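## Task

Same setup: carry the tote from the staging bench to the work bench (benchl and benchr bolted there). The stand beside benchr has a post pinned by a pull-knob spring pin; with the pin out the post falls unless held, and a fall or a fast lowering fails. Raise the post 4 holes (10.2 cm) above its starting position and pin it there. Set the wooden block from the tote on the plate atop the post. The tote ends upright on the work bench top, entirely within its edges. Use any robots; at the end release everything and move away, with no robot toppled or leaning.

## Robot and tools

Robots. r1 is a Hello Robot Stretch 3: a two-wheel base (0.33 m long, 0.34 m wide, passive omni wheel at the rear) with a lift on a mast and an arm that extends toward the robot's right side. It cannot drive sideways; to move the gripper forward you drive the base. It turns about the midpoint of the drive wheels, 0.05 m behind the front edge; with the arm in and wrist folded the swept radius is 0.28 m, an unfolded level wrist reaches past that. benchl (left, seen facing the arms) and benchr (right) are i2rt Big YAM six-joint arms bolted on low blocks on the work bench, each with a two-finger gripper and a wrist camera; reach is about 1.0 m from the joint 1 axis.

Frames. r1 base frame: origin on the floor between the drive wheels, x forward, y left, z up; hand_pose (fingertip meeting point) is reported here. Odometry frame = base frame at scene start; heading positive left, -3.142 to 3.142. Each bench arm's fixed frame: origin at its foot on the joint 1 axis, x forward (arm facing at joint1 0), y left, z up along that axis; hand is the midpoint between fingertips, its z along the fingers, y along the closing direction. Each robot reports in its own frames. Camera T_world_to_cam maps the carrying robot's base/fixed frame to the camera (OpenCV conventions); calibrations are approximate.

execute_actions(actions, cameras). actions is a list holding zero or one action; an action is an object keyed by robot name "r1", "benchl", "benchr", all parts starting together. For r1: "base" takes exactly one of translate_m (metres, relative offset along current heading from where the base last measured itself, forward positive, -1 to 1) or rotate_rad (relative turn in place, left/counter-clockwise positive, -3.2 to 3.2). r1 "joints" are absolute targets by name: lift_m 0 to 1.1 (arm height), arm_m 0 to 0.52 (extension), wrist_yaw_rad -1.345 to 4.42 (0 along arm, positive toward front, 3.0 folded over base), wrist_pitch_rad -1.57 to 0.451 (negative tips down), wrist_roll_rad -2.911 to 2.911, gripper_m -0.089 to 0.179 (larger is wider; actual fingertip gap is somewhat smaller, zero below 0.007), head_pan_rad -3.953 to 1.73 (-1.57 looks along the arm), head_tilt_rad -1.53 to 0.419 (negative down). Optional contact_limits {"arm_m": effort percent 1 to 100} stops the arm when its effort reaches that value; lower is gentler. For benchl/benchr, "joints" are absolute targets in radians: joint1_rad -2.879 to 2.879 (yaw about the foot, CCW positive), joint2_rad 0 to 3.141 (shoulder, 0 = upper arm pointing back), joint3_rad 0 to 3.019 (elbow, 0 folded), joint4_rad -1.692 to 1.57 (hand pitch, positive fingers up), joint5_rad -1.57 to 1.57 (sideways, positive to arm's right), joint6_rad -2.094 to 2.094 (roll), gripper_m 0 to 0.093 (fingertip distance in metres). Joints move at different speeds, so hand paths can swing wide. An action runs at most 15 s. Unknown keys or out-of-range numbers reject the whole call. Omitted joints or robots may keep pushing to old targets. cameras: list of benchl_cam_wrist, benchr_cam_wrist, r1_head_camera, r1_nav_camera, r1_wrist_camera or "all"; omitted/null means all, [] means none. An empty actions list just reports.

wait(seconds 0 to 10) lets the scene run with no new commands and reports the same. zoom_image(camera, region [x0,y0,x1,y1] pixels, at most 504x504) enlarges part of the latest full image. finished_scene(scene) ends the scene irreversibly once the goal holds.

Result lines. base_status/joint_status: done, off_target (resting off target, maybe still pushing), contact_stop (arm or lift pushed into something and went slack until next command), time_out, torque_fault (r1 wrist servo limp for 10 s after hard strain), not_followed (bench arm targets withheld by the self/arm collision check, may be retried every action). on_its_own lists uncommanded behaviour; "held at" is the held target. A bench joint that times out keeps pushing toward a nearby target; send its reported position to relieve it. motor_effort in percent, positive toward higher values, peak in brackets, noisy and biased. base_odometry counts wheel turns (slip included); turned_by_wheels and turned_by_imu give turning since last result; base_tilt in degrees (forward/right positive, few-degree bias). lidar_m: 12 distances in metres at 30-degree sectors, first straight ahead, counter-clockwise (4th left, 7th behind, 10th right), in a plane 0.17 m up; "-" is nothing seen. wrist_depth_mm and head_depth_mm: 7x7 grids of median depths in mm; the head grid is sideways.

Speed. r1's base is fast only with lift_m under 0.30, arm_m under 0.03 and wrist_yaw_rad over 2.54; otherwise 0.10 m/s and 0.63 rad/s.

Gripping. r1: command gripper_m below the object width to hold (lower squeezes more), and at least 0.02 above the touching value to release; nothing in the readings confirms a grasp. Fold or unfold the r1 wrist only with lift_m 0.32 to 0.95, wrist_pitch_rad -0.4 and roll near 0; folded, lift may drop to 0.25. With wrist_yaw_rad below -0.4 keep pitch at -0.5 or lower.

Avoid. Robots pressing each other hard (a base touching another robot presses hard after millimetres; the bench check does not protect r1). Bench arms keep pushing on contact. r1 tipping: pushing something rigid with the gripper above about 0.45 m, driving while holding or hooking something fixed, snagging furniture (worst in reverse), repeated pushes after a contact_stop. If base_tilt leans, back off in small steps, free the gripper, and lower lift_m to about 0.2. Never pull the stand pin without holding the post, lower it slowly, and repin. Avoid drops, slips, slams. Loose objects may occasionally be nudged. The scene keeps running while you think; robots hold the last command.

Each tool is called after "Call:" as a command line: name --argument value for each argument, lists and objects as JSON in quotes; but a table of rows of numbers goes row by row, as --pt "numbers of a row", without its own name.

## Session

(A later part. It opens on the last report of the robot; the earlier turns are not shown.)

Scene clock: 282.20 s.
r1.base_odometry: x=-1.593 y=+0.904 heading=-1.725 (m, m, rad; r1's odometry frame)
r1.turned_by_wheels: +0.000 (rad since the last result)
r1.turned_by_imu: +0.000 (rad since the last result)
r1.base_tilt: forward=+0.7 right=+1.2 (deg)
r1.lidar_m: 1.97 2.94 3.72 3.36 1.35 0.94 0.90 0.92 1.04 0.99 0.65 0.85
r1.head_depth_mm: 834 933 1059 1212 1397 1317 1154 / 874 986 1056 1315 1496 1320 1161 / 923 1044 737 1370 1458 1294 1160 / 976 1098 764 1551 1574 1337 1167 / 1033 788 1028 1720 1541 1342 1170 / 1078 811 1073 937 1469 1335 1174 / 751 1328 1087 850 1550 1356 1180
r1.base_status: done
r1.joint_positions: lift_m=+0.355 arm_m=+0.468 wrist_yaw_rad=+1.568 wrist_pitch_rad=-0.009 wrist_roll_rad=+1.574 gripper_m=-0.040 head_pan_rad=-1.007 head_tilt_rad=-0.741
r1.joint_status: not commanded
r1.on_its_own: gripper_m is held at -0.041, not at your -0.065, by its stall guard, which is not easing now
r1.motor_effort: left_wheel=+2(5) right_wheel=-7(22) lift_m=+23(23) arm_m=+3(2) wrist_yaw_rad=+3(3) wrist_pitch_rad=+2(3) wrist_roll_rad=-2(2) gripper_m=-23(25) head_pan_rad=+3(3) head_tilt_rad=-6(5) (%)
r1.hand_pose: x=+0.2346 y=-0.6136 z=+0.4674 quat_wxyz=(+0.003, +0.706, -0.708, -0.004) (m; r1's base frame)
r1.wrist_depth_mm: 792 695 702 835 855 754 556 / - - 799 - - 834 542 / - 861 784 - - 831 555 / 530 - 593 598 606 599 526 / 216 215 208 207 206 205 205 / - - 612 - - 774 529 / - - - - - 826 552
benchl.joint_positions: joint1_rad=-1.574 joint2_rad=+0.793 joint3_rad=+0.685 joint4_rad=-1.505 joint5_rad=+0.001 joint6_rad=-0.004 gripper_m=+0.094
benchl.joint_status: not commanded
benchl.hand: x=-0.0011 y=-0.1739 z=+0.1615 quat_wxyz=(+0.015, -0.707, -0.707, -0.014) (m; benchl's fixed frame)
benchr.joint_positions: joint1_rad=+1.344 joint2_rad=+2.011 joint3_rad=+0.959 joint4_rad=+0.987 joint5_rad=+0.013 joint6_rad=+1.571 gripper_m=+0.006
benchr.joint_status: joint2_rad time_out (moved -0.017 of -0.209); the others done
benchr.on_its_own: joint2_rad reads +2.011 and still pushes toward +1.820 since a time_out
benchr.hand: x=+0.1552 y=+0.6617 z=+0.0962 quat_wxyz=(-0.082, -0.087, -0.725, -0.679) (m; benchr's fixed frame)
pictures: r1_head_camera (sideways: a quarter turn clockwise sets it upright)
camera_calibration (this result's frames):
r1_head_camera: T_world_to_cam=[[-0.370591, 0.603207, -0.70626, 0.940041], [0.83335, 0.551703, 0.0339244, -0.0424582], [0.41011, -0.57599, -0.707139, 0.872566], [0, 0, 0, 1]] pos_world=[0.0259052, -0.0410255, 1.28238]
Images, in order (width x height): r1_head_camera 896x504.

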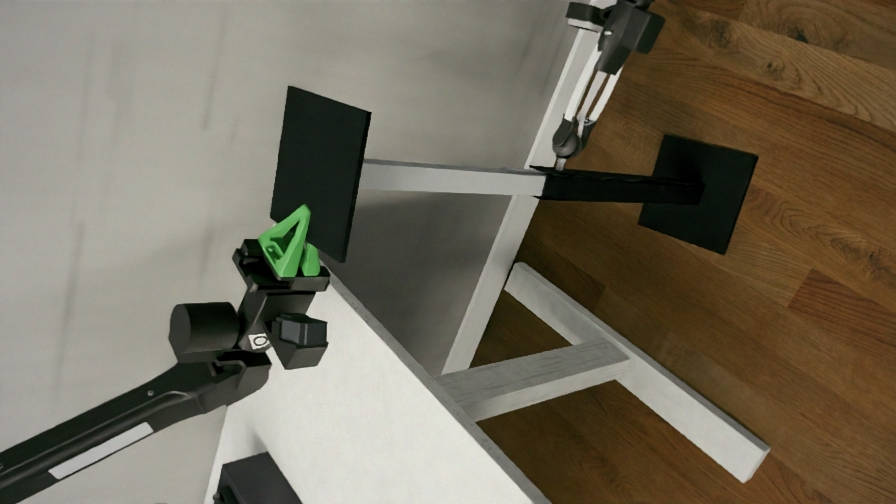

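Call:
execute_actions --actions '[{"r1":{"joints":{"gripper_m":0.07}},"benchr":{"joints":{"joint2_rad":2.0,"joint4_rad":1.05}}}]' --cameras '[]'

Call:
execute_actions --actions '[{"r1":{"base":{"translate_m":-0.04}}}]' --cameras '["r1_head_camera","r1_wrist_camera"]'

Call:
zoom_image --camera "r1_head_camera" --region '[500,120,640,240]'

Scene clock: 284.53 s.
r1.base_odometry: x=-1.593 y=+0.904 heading=-1.726 (m, m, rad; r1's odometry frame)
r1.turned_by_wheels: +0.000 (rad since the last result)
r1.turned_by_imu: +0.000 (rad since the last result)
r1.base_tilt: forward=+0.5 right=+1.4 (deg)
r1.lidar_m: 1.97 2.94 3.75 3.36 1.35 0.94 0.90 0.91 1.04 0.99 0.65 0.85
r1.head_depth_mm: 833 934 1054 1217 1389 1316 1147 / 879 983 1058 1304 1490 1322 1161 / 924 1045 738 1370 1453 1295 1162 / 976 1101 759 1553 1583 1331 1163 / 1035 802 1027 1709 1539 1347 1171 / 1079 812 1075 932 1478 1341 1177 / 753 1324 1083 854 1555 1356 1175
r1.base_status: not commanded
r1.joint_positions: lift_m=+0.355 arm_m=+0.468 wrist_yaw_rad=+1.568 wrist_pitch_rad=-0.018 wrist_roll_rad=+1.574 gripper_m=+0.070 head_pan_rad=-1.007 head_tilt_rad=-0.741
r1.joint_status: all done
r1.motor_effort: left_wheel=+1(4) right_wheel=-1(11) lift_m=+23(23) arm_m=+3(2) wrist_yaw_rad=+3(3) wrist_pitch_rad=+5(5) wrist_roll_rad=-2(2) gripper_m=+0(98) head_pan_rad=+3(3) head_tilt_rad=-5(6) (%)
r1.hand_pose: x=+0.2344 y=-0.6135 z=+0.4651 quat_wxyz=(+0.006, +0.706, -0.708, -0.007) (m; r1's base frame)
r1.wrist_depth_mm: 788 688 751 867 865 745 536 / - - 833 - - 824 547 / - 838 811 - - 820 549 / - - 596 612 606 606 530 / 214 215 209 207 207 207 205 / - - - - - 785 537 / - - - - - 769 537
benchl.joint_positions: joint1_rad=-1.574 joint2_rad=+0.793 joint3_rad=+0.685 joint4_rad=-1.505 joint5_rad=+0.001 joint6_rad=-0.004 gripper_m=+0.094
benchl.joint_status: not commanded
benchl.hand: x=-0.0011 y=-0.1739 z=+0.1615 quat_wxyz=(+0.015, -0.707, -0.707, -0.014) (m; benchl's fixed frame)
benchr.joint_positions: joint1_rad=+1.344 joint2_rad=+2.025 joint3_rad=+0.959 joint4_rad=+1.010 joint5_rad=+0.013 joint6_rad=+1.571 gripper_m=+0.006
benchr.joint_status: all done
benchr.hand: x=+0.1551 y=+0.6616 z=+0.0929 quat_wxyz=(-0.082, -0.086, -0.721, -0.682) (m; benchr's fixed frame)
pictures: none
No camera images: the call's "cameras" was empty. Leave "cameras" out to get every camera's image.

Scene clock: 285.87 s.
r1.base_odometry: x=-1.587 y=+0.943 heading=-1.725 (m, m, rad; r1's odometry frame)
r1.turned_by_wheels: +0.000 (rad since the last result)
r1.turned_by_imu: +0.000 (rad since the last result)
r1.base_tilt: forward=+0.8 right=+1.3 (deg)
r1.lidar_m: 2.00 2.98 3.72 3.37 1.29 0.90 0.86 0.88 1.05 0.99 0.67 0.88
r1.head_depth_mm: 835 935 1059 1224 1391 1318 1157 / 880 986 1124 1317 1487 1332 1157 / 926 1044 762 1325 1462 1322 1166 / 979 1112 773 1558 1580 1324 1164 / 1044 1130 1063 1697 1568 1345 1171 / 1102 813 1074 1151 1440 1350 1172 / 782 1340 1086 880 1599 1328 1180
r1.base_status: done
r1.joint_positions: lift_m=+0.355 arm_m=+0.468 wrist_yaw_rad=+1.568 wrist_pitch_rad=-0.018 wrist_roll_rad=+1.574 gripper_m=+0.070 head_pan_rad=-1.007 head_tilt_rad=-0.741
r1.joint_status: not commanded
r1.motor_effort: left_wheel=+0(3) right_wheel=+0(6) lift_m=+23(23) arm_m=+3(2) wrist_yaw_rad=+2(2) wrist_pitch_rad=+5(5) wrist_roll_rad=-3(2) gripper_m=+0(1) head_pan_rad=+2(3) head_tilt_rad=-5(5) (%)
r1.hand_pose: x=+0.2344 y=-0.6135 z=+0.4650 quat_wxyz=(+0.006, +0.706, -0.708, -0.008) (m; r1's base frame)
r1.wrist_depth_mm: 801 732 746 835 863 748 542 / - - 860 - - 794 539 / - 883 841 - - 815 551 / 529 - 635 630 632 628 497 / 254 253 249 247 246 243 243 / - - - - - 799 546 / - - - - - 717 553
benchl.joint_positions: joint1_rad=-1.574 joint2_rad=+0.793 joint3_rad=+0.685 joint4_rad=-1.505 joint5_rad=+0.001 joint6_rad=-0.004 gripper_m=+0.094
benchl.joint_status: not commanded
benchl.hand: x=-0.0011 y=-0.1739 z=+0.1615 quat_wxyz=(+0.015, -0.707, -0.707, -0.014) (m; benchl's fixed frame)
benchr.joint_positions: joint1_rad=+1.344 joint2_rad=+2.025 joint3_rad=+0.959 joint4_rad=+1.010 joint5_rad=+0.013 joint6_rad=+1.571 gripper_m=+0.006
benchr.joint_status: not commanded
benchr.hand: x=+0.1551 y=+0.6616 z=+0.0929 quat_wxyz=(-0.082, -0.086, -0.721, -0.682) (m; benchr's fixed frame)
pictures: r1_head_camera (sideways: a quarter turn clockwise sets it upright), r1_wrist_camera
camera_calibration (this result's frames):
r1_head_camera: T_world_to_cam=[[-0.37059, 0.603207, -0.706261, 0.940041], [0.83335, 0.551703, 0.0339244, -0.0424582], [0.41011, -0.57599, -0.707139, 0.872566], [0, 0, 0, 1]] pos_world=[0.0259051, -0.0410255, 1.28238]
r1_wrist_camera: T_world_to_cam=[[-0.0313837, 0.0398213, -0.998714, 0.49606], [-0.142372, 0.988839, 0.0439015, 0.658601], [0.989316, 0.143567, -0.025364, 0.0263347], [0, 0, 0, 1]] pos_world=[0.0832814, -0.674785, 0.467176]
Images, in order (width x height): r1_head_camera 896x504, r1_wrist_camera 644x364.

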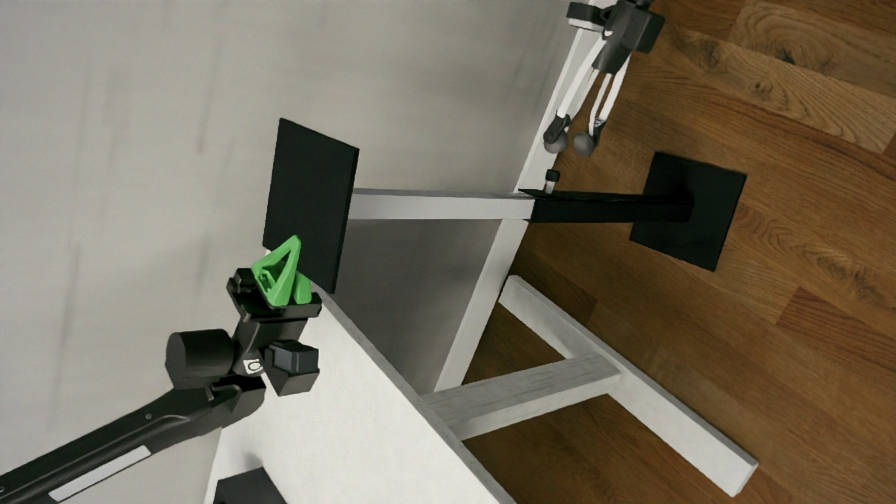

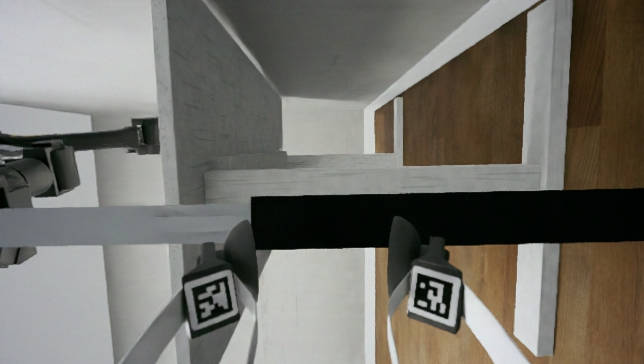

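Region (500, 120, 640, 240) of r1_head_camera's 896x504 image, scaled by 3.600, with more detail than that image has; it fills the top 432 rows of this view, and the rest is white.

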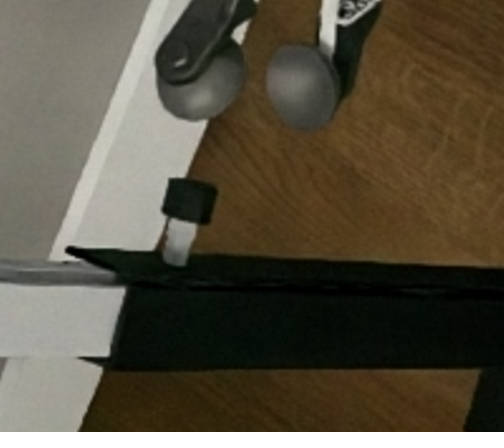

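Call:
execute_actions --actions '[]'

Call:
zoom_image --camera "r1_head_camera" --region '[440, 40, 700, 260]'

Scene clock: 289.47 s.
r1.base_odometry: x=-1.587 y=+0.943 heading=-1.725 (m, m, rad; r1's odometry frame)
r1.turned_by_wheels: +0.000 (rad since the last result)
r1.turned_by_imu: +0.000 (rad since the last result)
r1.base_tilt: forward=+0.5 right=+1.4 (deg)
r1.lidar_m: 2.01 2.98 3.73 3.37 1.29 0.90 0.85 0.88 1.04 0.99 0.67 0.88
r1.head_depth_mm: 837 932 1058 1209 1396 1315 1151 / 879 984 1121 1313 1487 1330 1159 / 925 1050 763 1323 1451 1320 1163 / 981 1110 771 1554 1571 1338 1169 / 1035 1130 1063 1707 1555 1346 1171 / 1103 818 1074 1155 1429 1348 1170 / 780 1353 1085 884 1592 1326 1178
r1.base_status: done
r1.joint_positions: lift_m=+0.355 arm_m=+0.468 wrist_yaw_rad=+1.568 wrist_pitch_rad=-0.018 wrist_roll_rad=+1.574 gripper_m=+0.070 head_pan_rad=-1.007 head_tilt_rad=-0.741
r1.joint_status: not commanded
r1.motor_effort: left_wheel=+0(3) right_wheel=+0(6) lift_m=+23(23) arm_m=+2(2) wrist_yaw_rad=+3(2) wrist_pitch_rad=+5(5) wrist_roll_rad=-2(2) gripper_m=+0(1) head_pan_rad=+3(3) head_tilt_rad=-6(5) (%)
r1.hand_pose: x=+0.2344 y=-0.6135 z=+0.4650 quat_wxyz=(+0.006, +0.706, -0.708, -0.008) (m; r1's base frame)
r1.wrist_depth_mm: 820 752 735 878 851 743 540 / - - 862 - - 808 538 / - 900 824 - - 827 536 / 532 - 627 650 647 636 505 / 254 254 251 245 247 247 243 / - - - - - 830 561 / - - - - - 738 553
benchl.joint_positions: joint1_rad=-1.574 joint2_rad=+0.793 joint3_rad=+0.685 joint4_rad=-1.505 joint5_rad=+0.001 joint6_rad=-0.004 gripper_m=+0.094
benchl.joint_status: not commanded
benchl.hand: x=-0.0011 y=-0.1739 z=+0.1615 quat_wxyz=(+0.015, -0.707, -0.707, -0.014) (m; benchl's fixed frame)
benchr.joint_positions: joint1_rad=+1.344 joint2_rad=+2.025 joint3_rad=+0.959 joint4_rad=+1.010 joint5_rad=+0.013 joint6_rad=+1.571 gripper_m=+0.006
benchr.joint_status: not commanded
benchr.hand: x=+0.1551 y=+0.6616 z=+0.0929 quat_wxyz=(-0.082, -0.086, -0.721, -0.682) (m; benchr's fixed frame)
pictures: benchl_cam_wrist, benchr_cam_wrist, r1_head_camera (sideways: a quarter turn clockwise sets it upright), r1_nav_camera (sideways: a quarter turn counterclockwise sets it upright), r1_wrist_camera
camera_calibration (this result's frames):
benchr_cam_wrist: T_world_to_cam=[[-0.012369, -0.0474155, -0.998799, 0.127108], [-0.929814, -0.36689, 0.0289319, 0.394228], [-0.367821, 0.929055, -0.0395495, -0.431489], [0, 0, 0, 1]] pos_world=[0.20942, 0.551543, 0.0984847]
r1_head_camera: T_world_to_cam=[[-0.370591, 0.603207, -0.706261, 0.940041], [0.83335, 0.551703, 0.0339244, -0.0424582], [0.41011, -0.57599, -0.707139, 0.872566], [0, 0, 0, 1]] pos_world=[0.0259052, -0.0410255, 1.28238]
r1_nav_camera: T_world_to_cam=[[0.343989, -0.610782, 0.713174, -0.889816], [-0.855864, -0.516364, -0.0294154, 0.095909], [0.386224, -0.600261, -0.70037, 0.864354], [0, 0, 0, 1]] pos_world=[0.0543383, 0.0248777, 1.24278]
r1_wrist_camera: T_world_to_cam=[[-0.0313838, 0.0398213, -0.998714, 0.49606], [-0.142372, 0.988839, 0.0439015, 0.658601], [0.989315, 0.143567, -0.0253641, 0.0263349], [0, 0, 0, 1]] pos_world=[0.0832814, -0.674785, 0.467176]
Images, in order (width x height): benchl_cam_wrist 504x504, benchr_cam_wrist 504x504, r1_head_camera 896x504, r1_nav_camera 672x504, r1_wrist_camera 644x364.

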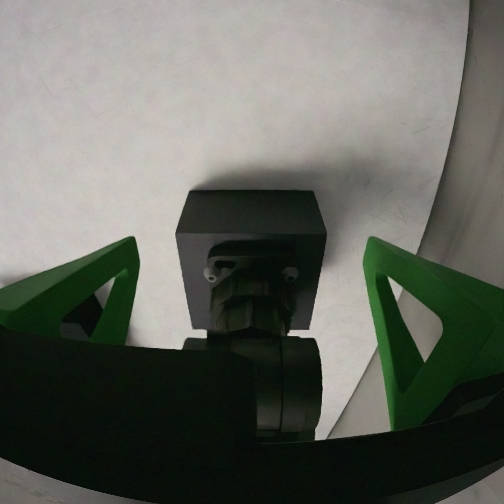

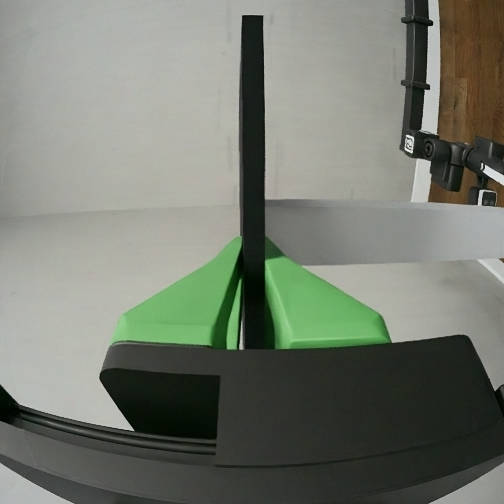

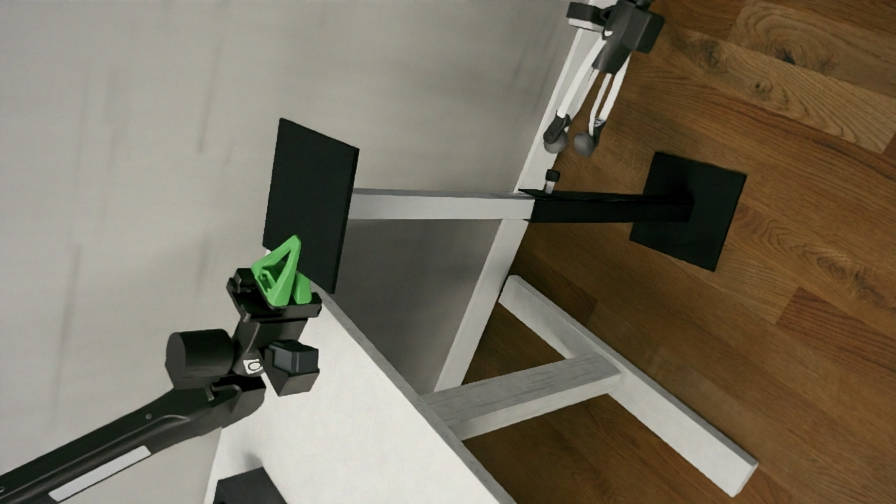

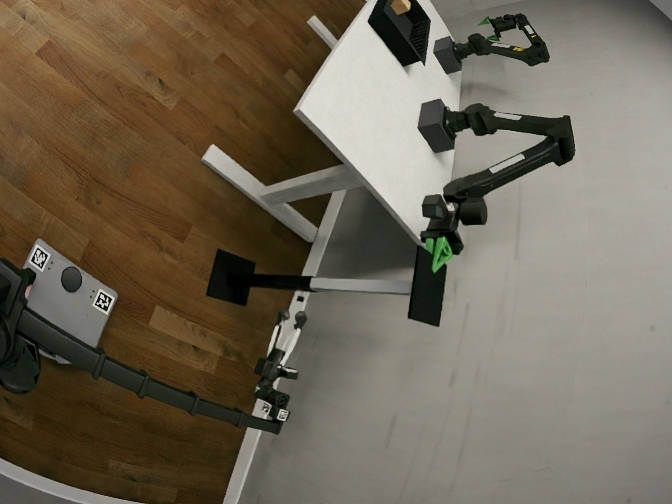

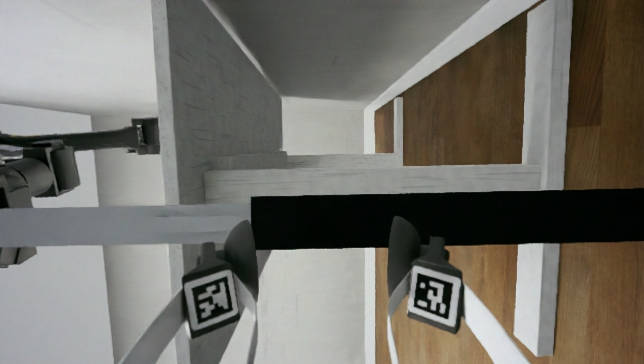

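Region (440, 40, 700, 260) of r1_head_camera's 896x504 image, scaled by 1.938, with more detail than that image has; it fills the top 426 rows of this view, and the rest is white.

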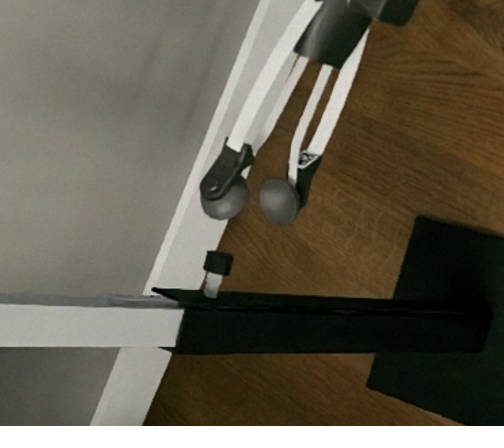

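Call:
zoom_image --camera "r1_wrist_camera" --region '[220, 170, 420, 280]'

Region (220, 170, 420, 280) of r1_wrist_camera's 644x364 image, scaled by 2.520; it fills the top 277 rows of this view, and the rest is white.

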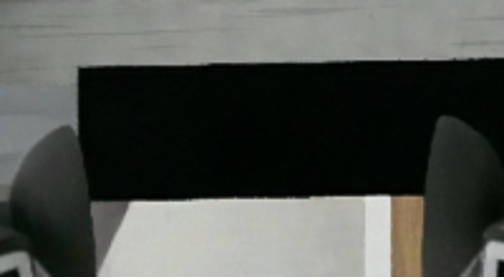

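Call:
execute_actions --actions '[{"r1":{"base":{"translate_m":0.068}}}]' --cameras '["r1_head_camera"]'

Call:
execute_actions --actions '[{"r1":{"joints":{"gripper_m":-0.02}}}]' --cameras '["r1_head_camera"]'

Call:
zoom_image --camera "r1_head_camera" --region '[460, 80, 660, 240]'

Scene clock: 297.33 s.
r1.base_odometry: x=-1.597 y=+0.876 heading=-1.726 (m, m, rad; r1's odometry frame)
r1.turned_by_wheels: -0.001 (rad since the last result)
r1.turned_by_imu: -0.001 (rad since the last result)
r1.base_tilt: forward=+0.6 right=+1.3 (deg)
r1.lidar_m: 1.94 2.91 3.71 3.39 1.39 0.97 0.92 0.94 1.04 0.98 0.64 0.83
r1.head_depth_mm: 834 930 1049 1213 1386 1322 1153 / 874 985 730 1314 1486 1330 1161 / 921 1049 737 1371 1462 1299 1161 / 973 1104 754 1553 1571 1333 1165 / 1033 795 1030 1689 1507 1350 1171 / 1049 797 1076 901 1510 1324 1171 / 1163 1302 1086 852 1526 1359 1177
r1.base_status: done
r1.joint_positions: lift_m=+0.355 arm_m=+0.468 wrist_yaw_rad=+1.569 wrist_pitch_rad=-0.018 wrist_roll_rad=+1.574 gripper_m=+0.070 head_pan_rad=-1.007 head_tilt_rad=-0.741
r1.joint_status: not commanded
r1.motor_effort: left_wheel=-7(9) right_wheel=+18(18) lift_m=+23(23) arm_m=+2(2) wrist_yaw_rad=+2(3) wrist_pitch_rad=+5(5) wrist_roll_rad=-2(3) gripper_m=-1(0) head_pan_rad=+3(3) head_tilt_rad=-6(5) (%)
r1.hand_pose: x=+0.2344 y=-0.6133 z=+0.4650 quat_wxyz=(+0.006, +0.706, -0.708, -0.008) (m; r1's base frame)
r1.wrist_depth_mm: 774 544 746 810 821 762 537 / - 536 838 - - 804 544 / - 523 840 - - 821 540 / - - 565 580 567 579 546 / - 189 189 180 182 181 181 / - 471 180 179 179 179 180 / - - - - - 776 540
benchl.joint_positions: joint1_rad=-1.574 joint2_rad=+0.793 joint3_rad=+0.685 joint4_rad=-1.505 joint5_rad=+0.001 joint6_rad=-0.004 gripper_m=+0.094
benchl.joint_status: not commanded
benchl.hand: x=-0.0011 y=-0.1739 z=+0.1615 quat_wxyz=(+0.015, -0.707, -0.707, -0.014) (m; benchl's fixed frame)
benchr.joint_positions: joint1_rad=+1.344 joint2_rad=+2.025 joint3_rad=+0.959 joint4_rad=+1.010 joint5_rad=+0.013 joint6_rad=+1.571 gripper_m=+0.006
benchr.joint_status: not commanded
benchr.hand: x=+0.1551 y=+0.6616 z=+0.0929 quat_wxyz=(-0.082, -0.086, -0.721, -0.682) (m; benchr's fixed frame)
pictures: r1_head_camera (sideways: a quarter turn clockwise sets it upright)
camera_calibration (this result's frames):
r1_head_camera: T_world_to_cam=[[-0.370591, 0.603207, -0.70626, 0.940041], [0.83335, 0.551703, 0.0339244, -0.0424582], [0.41011, -0.57599, -0.707139, 0.872566], [0, 0, 0, 1]] pos_world=[0.0259052, -0.0410255, 1.28238]
Images, in order (width x height): r1_head_camera 896x504.

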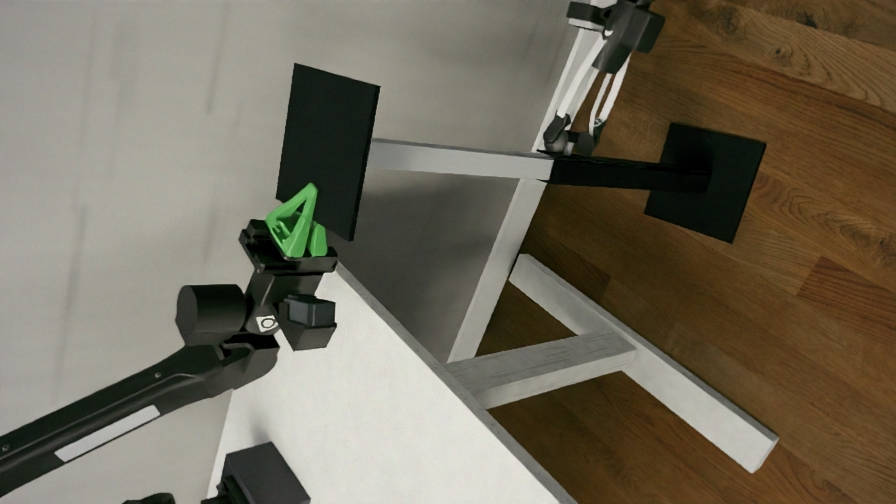

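Scene clock: 298.73 s.
r1.base_odometry: x=-1.597 y=+0.876 heading=-1.727 (m, m, rad; r1's odometry frame)
r1.turned_by_wheels: -0.001 (rad since the last result)
r1.turned_by_imu: -0.001 (rad since the last result)
r1.base_tilt: forward=+0.6 right=+1.3 (deg)
r1.lidar_m: 1.94 2.91 3.69 3.38 1.40 0.98 0.92 0.94 1.04 0.99 0.63 0.83
r1.head_depth_mm: 832 932 1053 1218 1386 1317 1150 / 873 985 731 1305 1476 1324 1163 / 921 1045 739 1365 1461 1305 1162 / 977 1099 752 1559 1579 1337 1164 / 1032 798 1031 1691 1495 1340 1168 / 1048 794 1075 904 1517 1323 1170 / 1140 1326 1082 850 1527 1352 1177
r1.base_status: not commanded
r1.joint_positions: lift_m=+0.355 arm_m=+0.468 wrist_yaw_rad=+1.563 wrist_pitch_rad=-0.003 wrist_roll_rad=+1.574 gripper_m=-0.019 head_pan_rad=-1.007 head_tilt_rad=-0.741
r1.joint_status: all done
r1.on_its_own: right_wheel is at rest, and its effort (+41) is outside its rest range (-18 to +18)
r1.motor_effort: left_wheel=-16(16) right_wheel=+41(41) lift_m=+23(23) arm_m=+3(2) wrist_yaw_rad=+7(8) wrist_pitch_rad=+1(5) wrist_roll_rad=-2(2) gripper_m=-23(100) head_pan_rad=+3(3) head_tilt_rad=-6(5) (%)
r1.hand_pose: x=+0.2348 y=-0.6147 z=+0.4689 quat_wxyz=(+0.001, +0.704, -0.710, -0.002) (m; r1's base frame)
r1.wrist_depth_mm: 790 510 691 789 835 719 524 / - - 772 - - 827 536 / - 819 777 - - 829 536 / - - 576 578 574 581 545 / - 199 192 182 181 180 180 / - 191 190 146 179 179 178 / - - - - - 881 578
benchl.joint_positions: joint1_rad=-1.574 joint2_rad=+0.793 joint3_rad=+0.685 joint4_rad=-1.505 joint5_rad=+0.001 joint6_rad=-0.004 gripper_m=+0.094
benchl.joint_status: not commanded
benchl.hand: x=-0.0011 y=-0.1739 z=+0.1615 quat_wxyz=(+0.015, -0.707, -0.707, -0.014) (m; benchl's fixed frame)
benchr.joint_positions: joint1_rad=+1.344 joint2_rad=+2.025 joint3_rad=+0.959 joint4_rad=+1.010 joint5_rad=+0.013 joint6_rad=+1.571 gripper_m=+0.006
benchr.joint_status: not commanded
benchr.hand: x=+0.1551 y=+0.6616 z=+0.0929 quat_wxyz=(-0.082, -0.086, -0.721, -0.682) (m; benchr's fixed frame)
pictures: r1_head_camera (sideways: a quarter turn clockwise sets it upright)
camera_calibration (this result's frames):
r1_head_camera: T_world_to_cam=[[-0.370591, 0.603207, -0.70626, 0.940041], [0.83335, 0.551703, 0.0339244, -0.0424582], [0.41011, -0.57599, -0.707139, 0.872566], [0, 0, 0, 1]] pos_world=[0.0259052, -0.0410255, 1.28238]
Images, in order (width x height): r1_head_camera 896x504.

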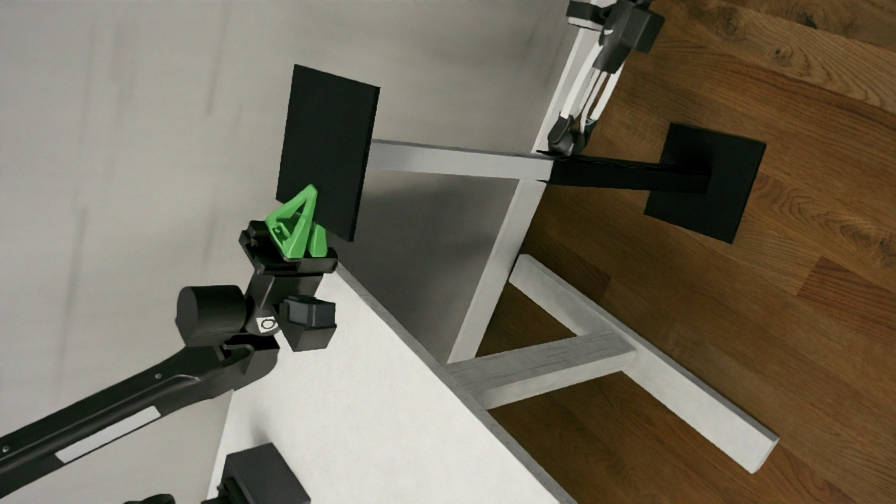

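Region (460, 80, 660, 240) of r1_head_camera's 896x504 image, scaled by 2.520, with more detail than that image has; it fills the top 403 rows of this view, and the rest is white.

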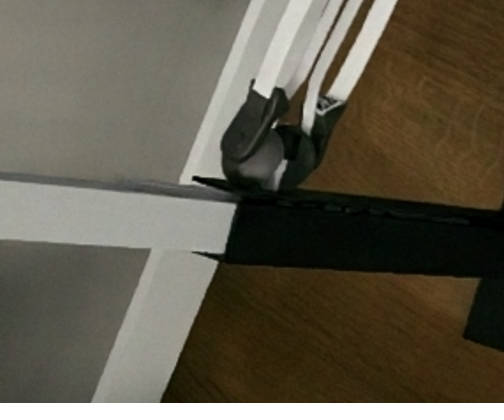

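Call:
execute_actions --actions '[{"r1":{"base":{"translate_m":-0.02}}}]' --cameras '["r1_head_camera"]'

Call:
zoom_image --camera "r1_head_camera" --region '[460, 80, 660, 240]'

Scene clock: 308.43 s.
r1.base_odometry: x=-1.594 y=+0.896 heading=-1.726 (m, m, rad; r1's odometry frame)
r1.turned_by_wheels: +0.000 (rad since the last result)
r1.turned_by_imu: +0.001 (rad since the last result)
r1.base_tilt: forward=+0.7 right=+1.2 (deg)
r1.lidar_m: 1.96 2.93 3.70 3.36 1.36 0.95 0.90 0.92 1.04 0.99 0.64 0.84
r1.head_depth_mm: 832 932 1056 1218 1393 1327 1160 / 874 982 1050 1313 1483 1330 1159 / 926 1043 736 1336 1451 1296 1164 / 975 1105 754 1560 1574 1342 1165 / 1034 793 1027 1705 1540 1344 1175 / 1066 803 1072 935 1482 1342 1176 / 753 1333 1084 853 1560 1358 1175
r1.base_status: done
r1.joint_positions: lift_m=+0.355 arm_m=+0.468 wrist_yaw_rad=+1.564 wrist_pitch_rad=-0.008 wrist_roll_rad=+1.574 gripper_m=-0.019 head_pan_rad=-1.007 head_tilt_rad=-0.741
r1.joint_status: not commanded
r1.motor_effort: left_wheel=+5(17) right_wheel=-13(47) lift_m=+23(23) arm_m=+2(3) wrist_yaw_rad=+7(16) wrist_pitch_rad=+2(3) wrist_roll_rad=-2(2) gripper_m=-17(22) head_pan_rad=+2(3) head_tilt_rad=-6(6) (%)
r1.hand_pose: x=+0.2347 y=-0.6145 z=+0.4675 quat_wxyz=(+0.002, +0.705, -0.710, -0.004) (m; r1's base frame)
r1.wrist_depth_mm: 777 674 710 823 835 739 540 / - - 783 - - 804 557 / - 848 800 - - 823 548 / 516 - 612 599 577 595 552 / 209 209 202 200 199 198 198 / - - 578 - - 740 523 / - - - - - 858 563
benchl.joint_positions: joint1_rad=-1.574 joint2_rad=+0.793 joint3_rad=+0.685 joint4_rad=-1.505 joint5_rad=+0.001 joint6_rad=-0.004 gripper_m=+0.094
benchl.joint_status: not commanded
benchl.hand: x=-0.0011 y=-0.1739 z=+0.1615 quat_wxyz=(+0.015, -0.707, -0.707, -0.014) (m; benchl's fixed frame)
benchr.joint_positions: joint1_rad=+1.344 joint2_rad=+2.025 joint3_rad=+0.959 joint4_rad=+1.010 joint5_rad=+0.013 joint6_rad=+1.571 gripper_m=+0.006
benchr.joint_status: not commanded
benchr.hand: x=+0.1551 y=+0.6616 z=+0.0929 quat_wxyz=(-0.082, -0.086, -0.721, -0.682) (m; benchr's fixed frame)
pictures: r1_head_camera (sideways: a quarter turn clockwise sets it upright)
camera_calibration (this result's frames):
r1_head_camera: T_world_to_cam=[[-0.370623, 0.603218, -0.706234, 0.940007], [0.833334, 0.551727, 0.0339252, -0.0424591], [0.410113, -0.575956, -0.707165, 0.8726], [0, 0, 0, 1]] pos_world=[0.025906, -0.0410243, 1.28238]
Images, in order (width x height): r1_head_camera 896x504.

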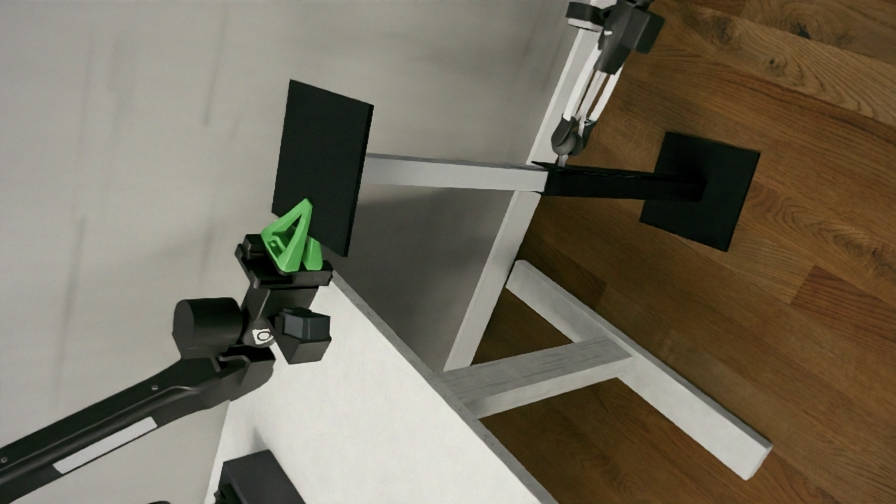

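Region (460, 80, 660, 240) of r1_head_camera's 896x504 image, scaled by 2.520, with more detail than that image has; it fills the top 403 rows of this view, and the rest is white.

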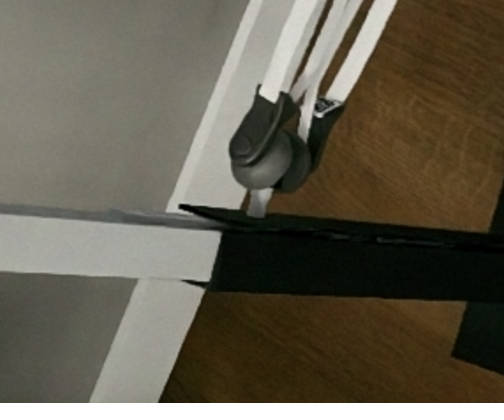

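Call:
execute_actions --actions '[{"r1":{"base":{"translate_m":-0.008}}}]' --cameras '["r1_head_camera"]'

Call:
zoom_image --camera "r1_head_camera" --region '[460, 80, 660, 240]'

Scene clock: 310.03 s.
r1.base_odometry: x=-1.593 y=+0.904 heading=-1.726 (m, m, rad; r1's odometry frame)
r1.turned_by_wheels: +0.000 (rad since the last result)
r1.turned_by_imu: +0.000 (rad since the last result)
r1.base_tilt: forward=+0.7 right=+1.3 (deg)
r1.lidar_m: 1.97 2.94 3.68 3.36 1.34 0.94 0.89 0.91 1.04 0.99 0.65 0.85
r1.head_depth_mm: 834 931 1057 1219 1380 1317 1153 / 877 984 1051 1316 1482 1327 1158 / 927 1042 737 1371 1457 1297 1159 / 982 1100 756 1553 1572 1336 1170 / 1032 800 1029 1707 1535 1345 1170 / 1072 809 1072 934 1482 1336 1174 / 756 1333 1083 850 1567 1350 1180
r1.base_status: done
r1.joint_positions: lift_m=+0.355 arm_m=+0.468 wrist_yaw_rad=+1.565 wrist_pitch_rad=-0.009 wrist_roll_rad=+1.574 gripper_m=-0.019 head_pan_rad=-1.007 head_tilt_rad=-0.741
r1.joint_status: not commanded
r1.motor_effort: left_wheel=+4(6) right_wheel=-9(22) lift_m=+23(23) arm_m=+2(2) wrist_yaw_rad=+6(7) wrist_pitch_rad=+2(3) wrist_roll_rad=-2(2) gripper_m=-15(16) head_pan_rad=+2(3) head_tilt_rad=-6(6) (%)
r1.hand_pose: x=+0.2346 y=-0.6142 z=+0.4674 quat_wxyz=(+0.003, +0.705, -0.709, -0.004) (m; r1's base frame)
r1.wrist_depth_mm: 776 685 695 808 814 730 544 / - - 808 - - 825 551 / - 890 787 - - 814 547 / 509 - 599 580 596 599 552 / 216 217 211 206 206 204 204 / - - 597 - - 769 526 / - - - - - 831 560
benchl.joint_positions: joint1_rad=-1.574 joint2_rad=+0.793 joint3_rad=+0.685 joint4_rad=-1.505 joint5_rad=+0.001 joint6_rad=-0.004 gripper_m=+0.094
benchl.joint_status: not commanded
benchl.hand: x=-0.0011 y=-0.1739 z=+0.1615 quat_wxyz=(+0.015, -0.707, -0.707, -0.014) (m; benchl's fixed frame)
benchr.joint_positions: joint1_rad=+1.344 joint2_rad=+2.025 joint3_rad=+0.959 joint4_rad=+1.010 joint5_rad=+0.013 joint6_rad=+1.571 gripper_m=+0.006
benchr.joint_status: not commanded
benchr.hand: x=+0.1551 y=+0.6616 z=+0.0929 quat_wxyz=(-0.082, -0.086, -0.721, -0.682) (m; benchr's fixed frame)
pictures: r1_head_camera (sideways: a quarter turn clockwise sets it upright)
camera_calibration (this result's frames):
r1_head_camera: T_world_to_cam=[[-0.370623, 0.603218, -0.706234, 0.940007], [0.833334, 0.551727, 0.0339252, -0.0424591], [0.410113, -0.575956, -0.707165, 0.8726], [0, 0, 0, 1]] pos_world=[0.025906, -0.0410243, 1.28238]
Images, in order (width x height): r1_head_camera 896x504.

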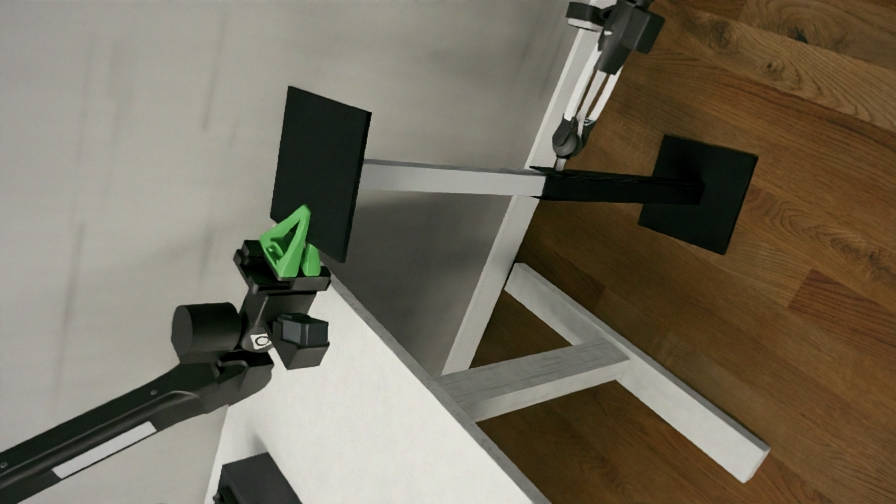

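Region (460, 80, 660, 240) of r1_head_camera's 896x504 image, scaled by 2.520, with more detail than that image has; it fills the top 403 rows of this view, and the rest is white.

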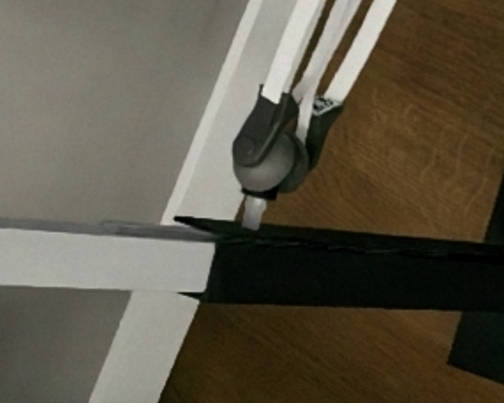

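Call:
execute_actions --actions '[{"benchr":{"joints":{"joint2_rad":1.85,"joint4_rad":1.0}}}]' --cameras '["r1_head_camera"]'

Call:
zoom_image --camera "r1_head_camera" --region '[460, 80, 660, 240]'

Scene clock: 312.70 s.
r1.base_odometry: x=-1.593 y=+0.904 heading=-1.726 (m, m, rad; r1's odometry frame)
r1.turned_by_wheels: +0.000 (rad since the last result)
r1.turned_by_imu: +0.000 (rad since the last result)
r1.base_tilt: forward=+0.6 right=+1.2 (deg)
r1.lidar_m: 1.97 2.94 3.71 3.35 1.35 0.94 0.90 0.92 1.04 0.99 0.65 0.85
r1.head_depth_mm: 830 938 1054 1223 1390 1323 1154 / 880 984 1055 1305 1486 1331 1159 / 921 1048 736 1364 1461 1299 1155 / 980 1102 765 1553 1580 1338 1170 / 1037 778 1030 1714 1526 1345 1165 / 1077 806 1079 936 1482 1340 1168 / 753 1329 1087 854 1561 1351 1173
r1.base_status: not commanded
r1.joint_positions: lift_m=+0.355 arm_m=+0.468 wrist_yaw_rad=+1.565 wrist_pitch_rad=-0.009 wrist_roll_rad=+1.574 gripper_m=-0.019 head_pan_rad=-1.007 head_tilt_rad=-0.741
r1.joint_status: not commanded
r1.motor_effort: left_wheel=+4(4) right_wheel=-9(8) lift_m=+23(23) arm_m=+2(2) wrist_yaw_rad=+6(5) wrist_pitch_rad=+2(2) wrist_roll_rad=-2(3) gripper_m=-15(15) head_pan_rad=+3(3) head_tilt_rad=-6(6) (%)
r1.hand_pose: x=+0.2346 y=-0.6142 z=+0.4674 quat_wxyz=(+0.003, +0.705, -0.709, -0.004) (m; r1's base frame)
r1.wrist_depth_mm: 772 701 681 813 817 758 543 / - - 813 - - 833 549 / - 865 801 - - 820 556 / 524 - 606 608 587 590 552 / 217 214 211 207 207 206 205 / - - 617 - - 785 534 / - - - - - 853 556
benchl.joint_positions: joint1_rad=-1.574 joint2_rad=+0.793 joint3_rad=+0.685 joint4_rad=-1.505 joint5_rad=+0.001 joint6_rad=-0.004 gripper_m=+0.094
benchl.joint_status: not commanded
benchl.hand: x=-0.0011 y=-0.1739 z=+0.1615 quat_wxyz=(+0.015, -0.707, -0.707, -0.014) (m; benchl's fixed frame)
benchr.joint_positions: joint1_rad=+1.344 joint2_rad=+2.007 joint3_rad=+0.959 joint4_rad=+0.970 joint5_rad=+0.013 joint6_rad=+1.568 gripper_m=+0.006
benchr.joint_status: joint2_rad time_out (moved -0.018 of -0.175); the others done
benchr.on_its_own: joint2_rad reads +2.007 and still pushes toward +1.850 since a time_out
benchr.hand: x=+0.1551 y=+0.6616 z=+0.0948 quat_wxyz=(-0.082, -0.086, -0.729, -0.674) (m; benchr's fixed frame)
pictures: r1_head_camera (sideways: a quarter turn clockwise sets it upright)
camera_calibration (this result's frames):
r1_head_camera: T_world_to_cam=[[-0.370623, 0.603218, -0.706234, 0.940007], [0.833334, 0.551727, 0.0339252, -0.0424591], [0.410113, -0.575956, -0.707165, 0.8726], [0, 0, 0, 1]] pos_world=[0.025906, -0.0410243, 1.28238]
Images, in order (width x height): r1_head_camera 896x504.

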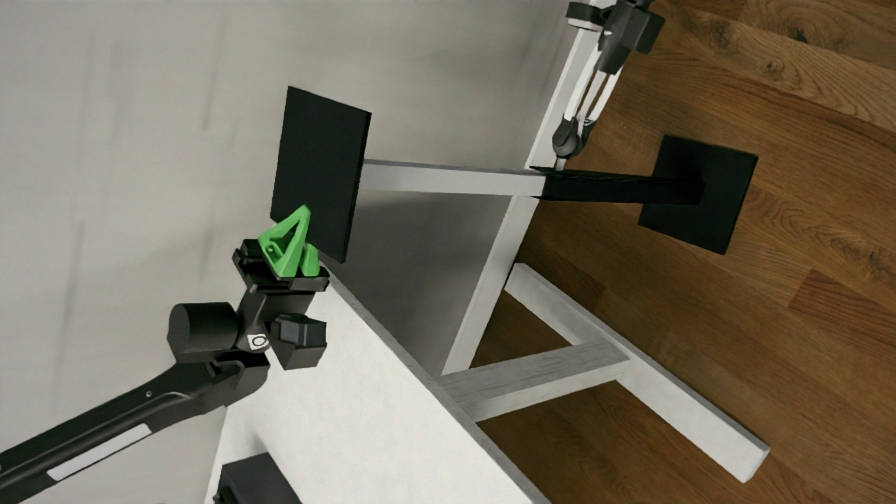

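Region (460, 80, 660, 240) of r1_head_camera's 896x504 image, scaled by 2.520, with more detail than that image has; it fills the top 403 rows of this view, and the rest is white.

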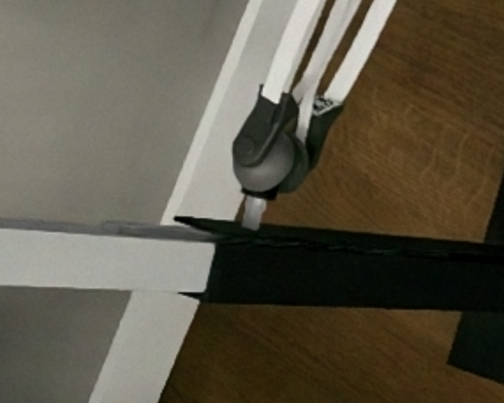

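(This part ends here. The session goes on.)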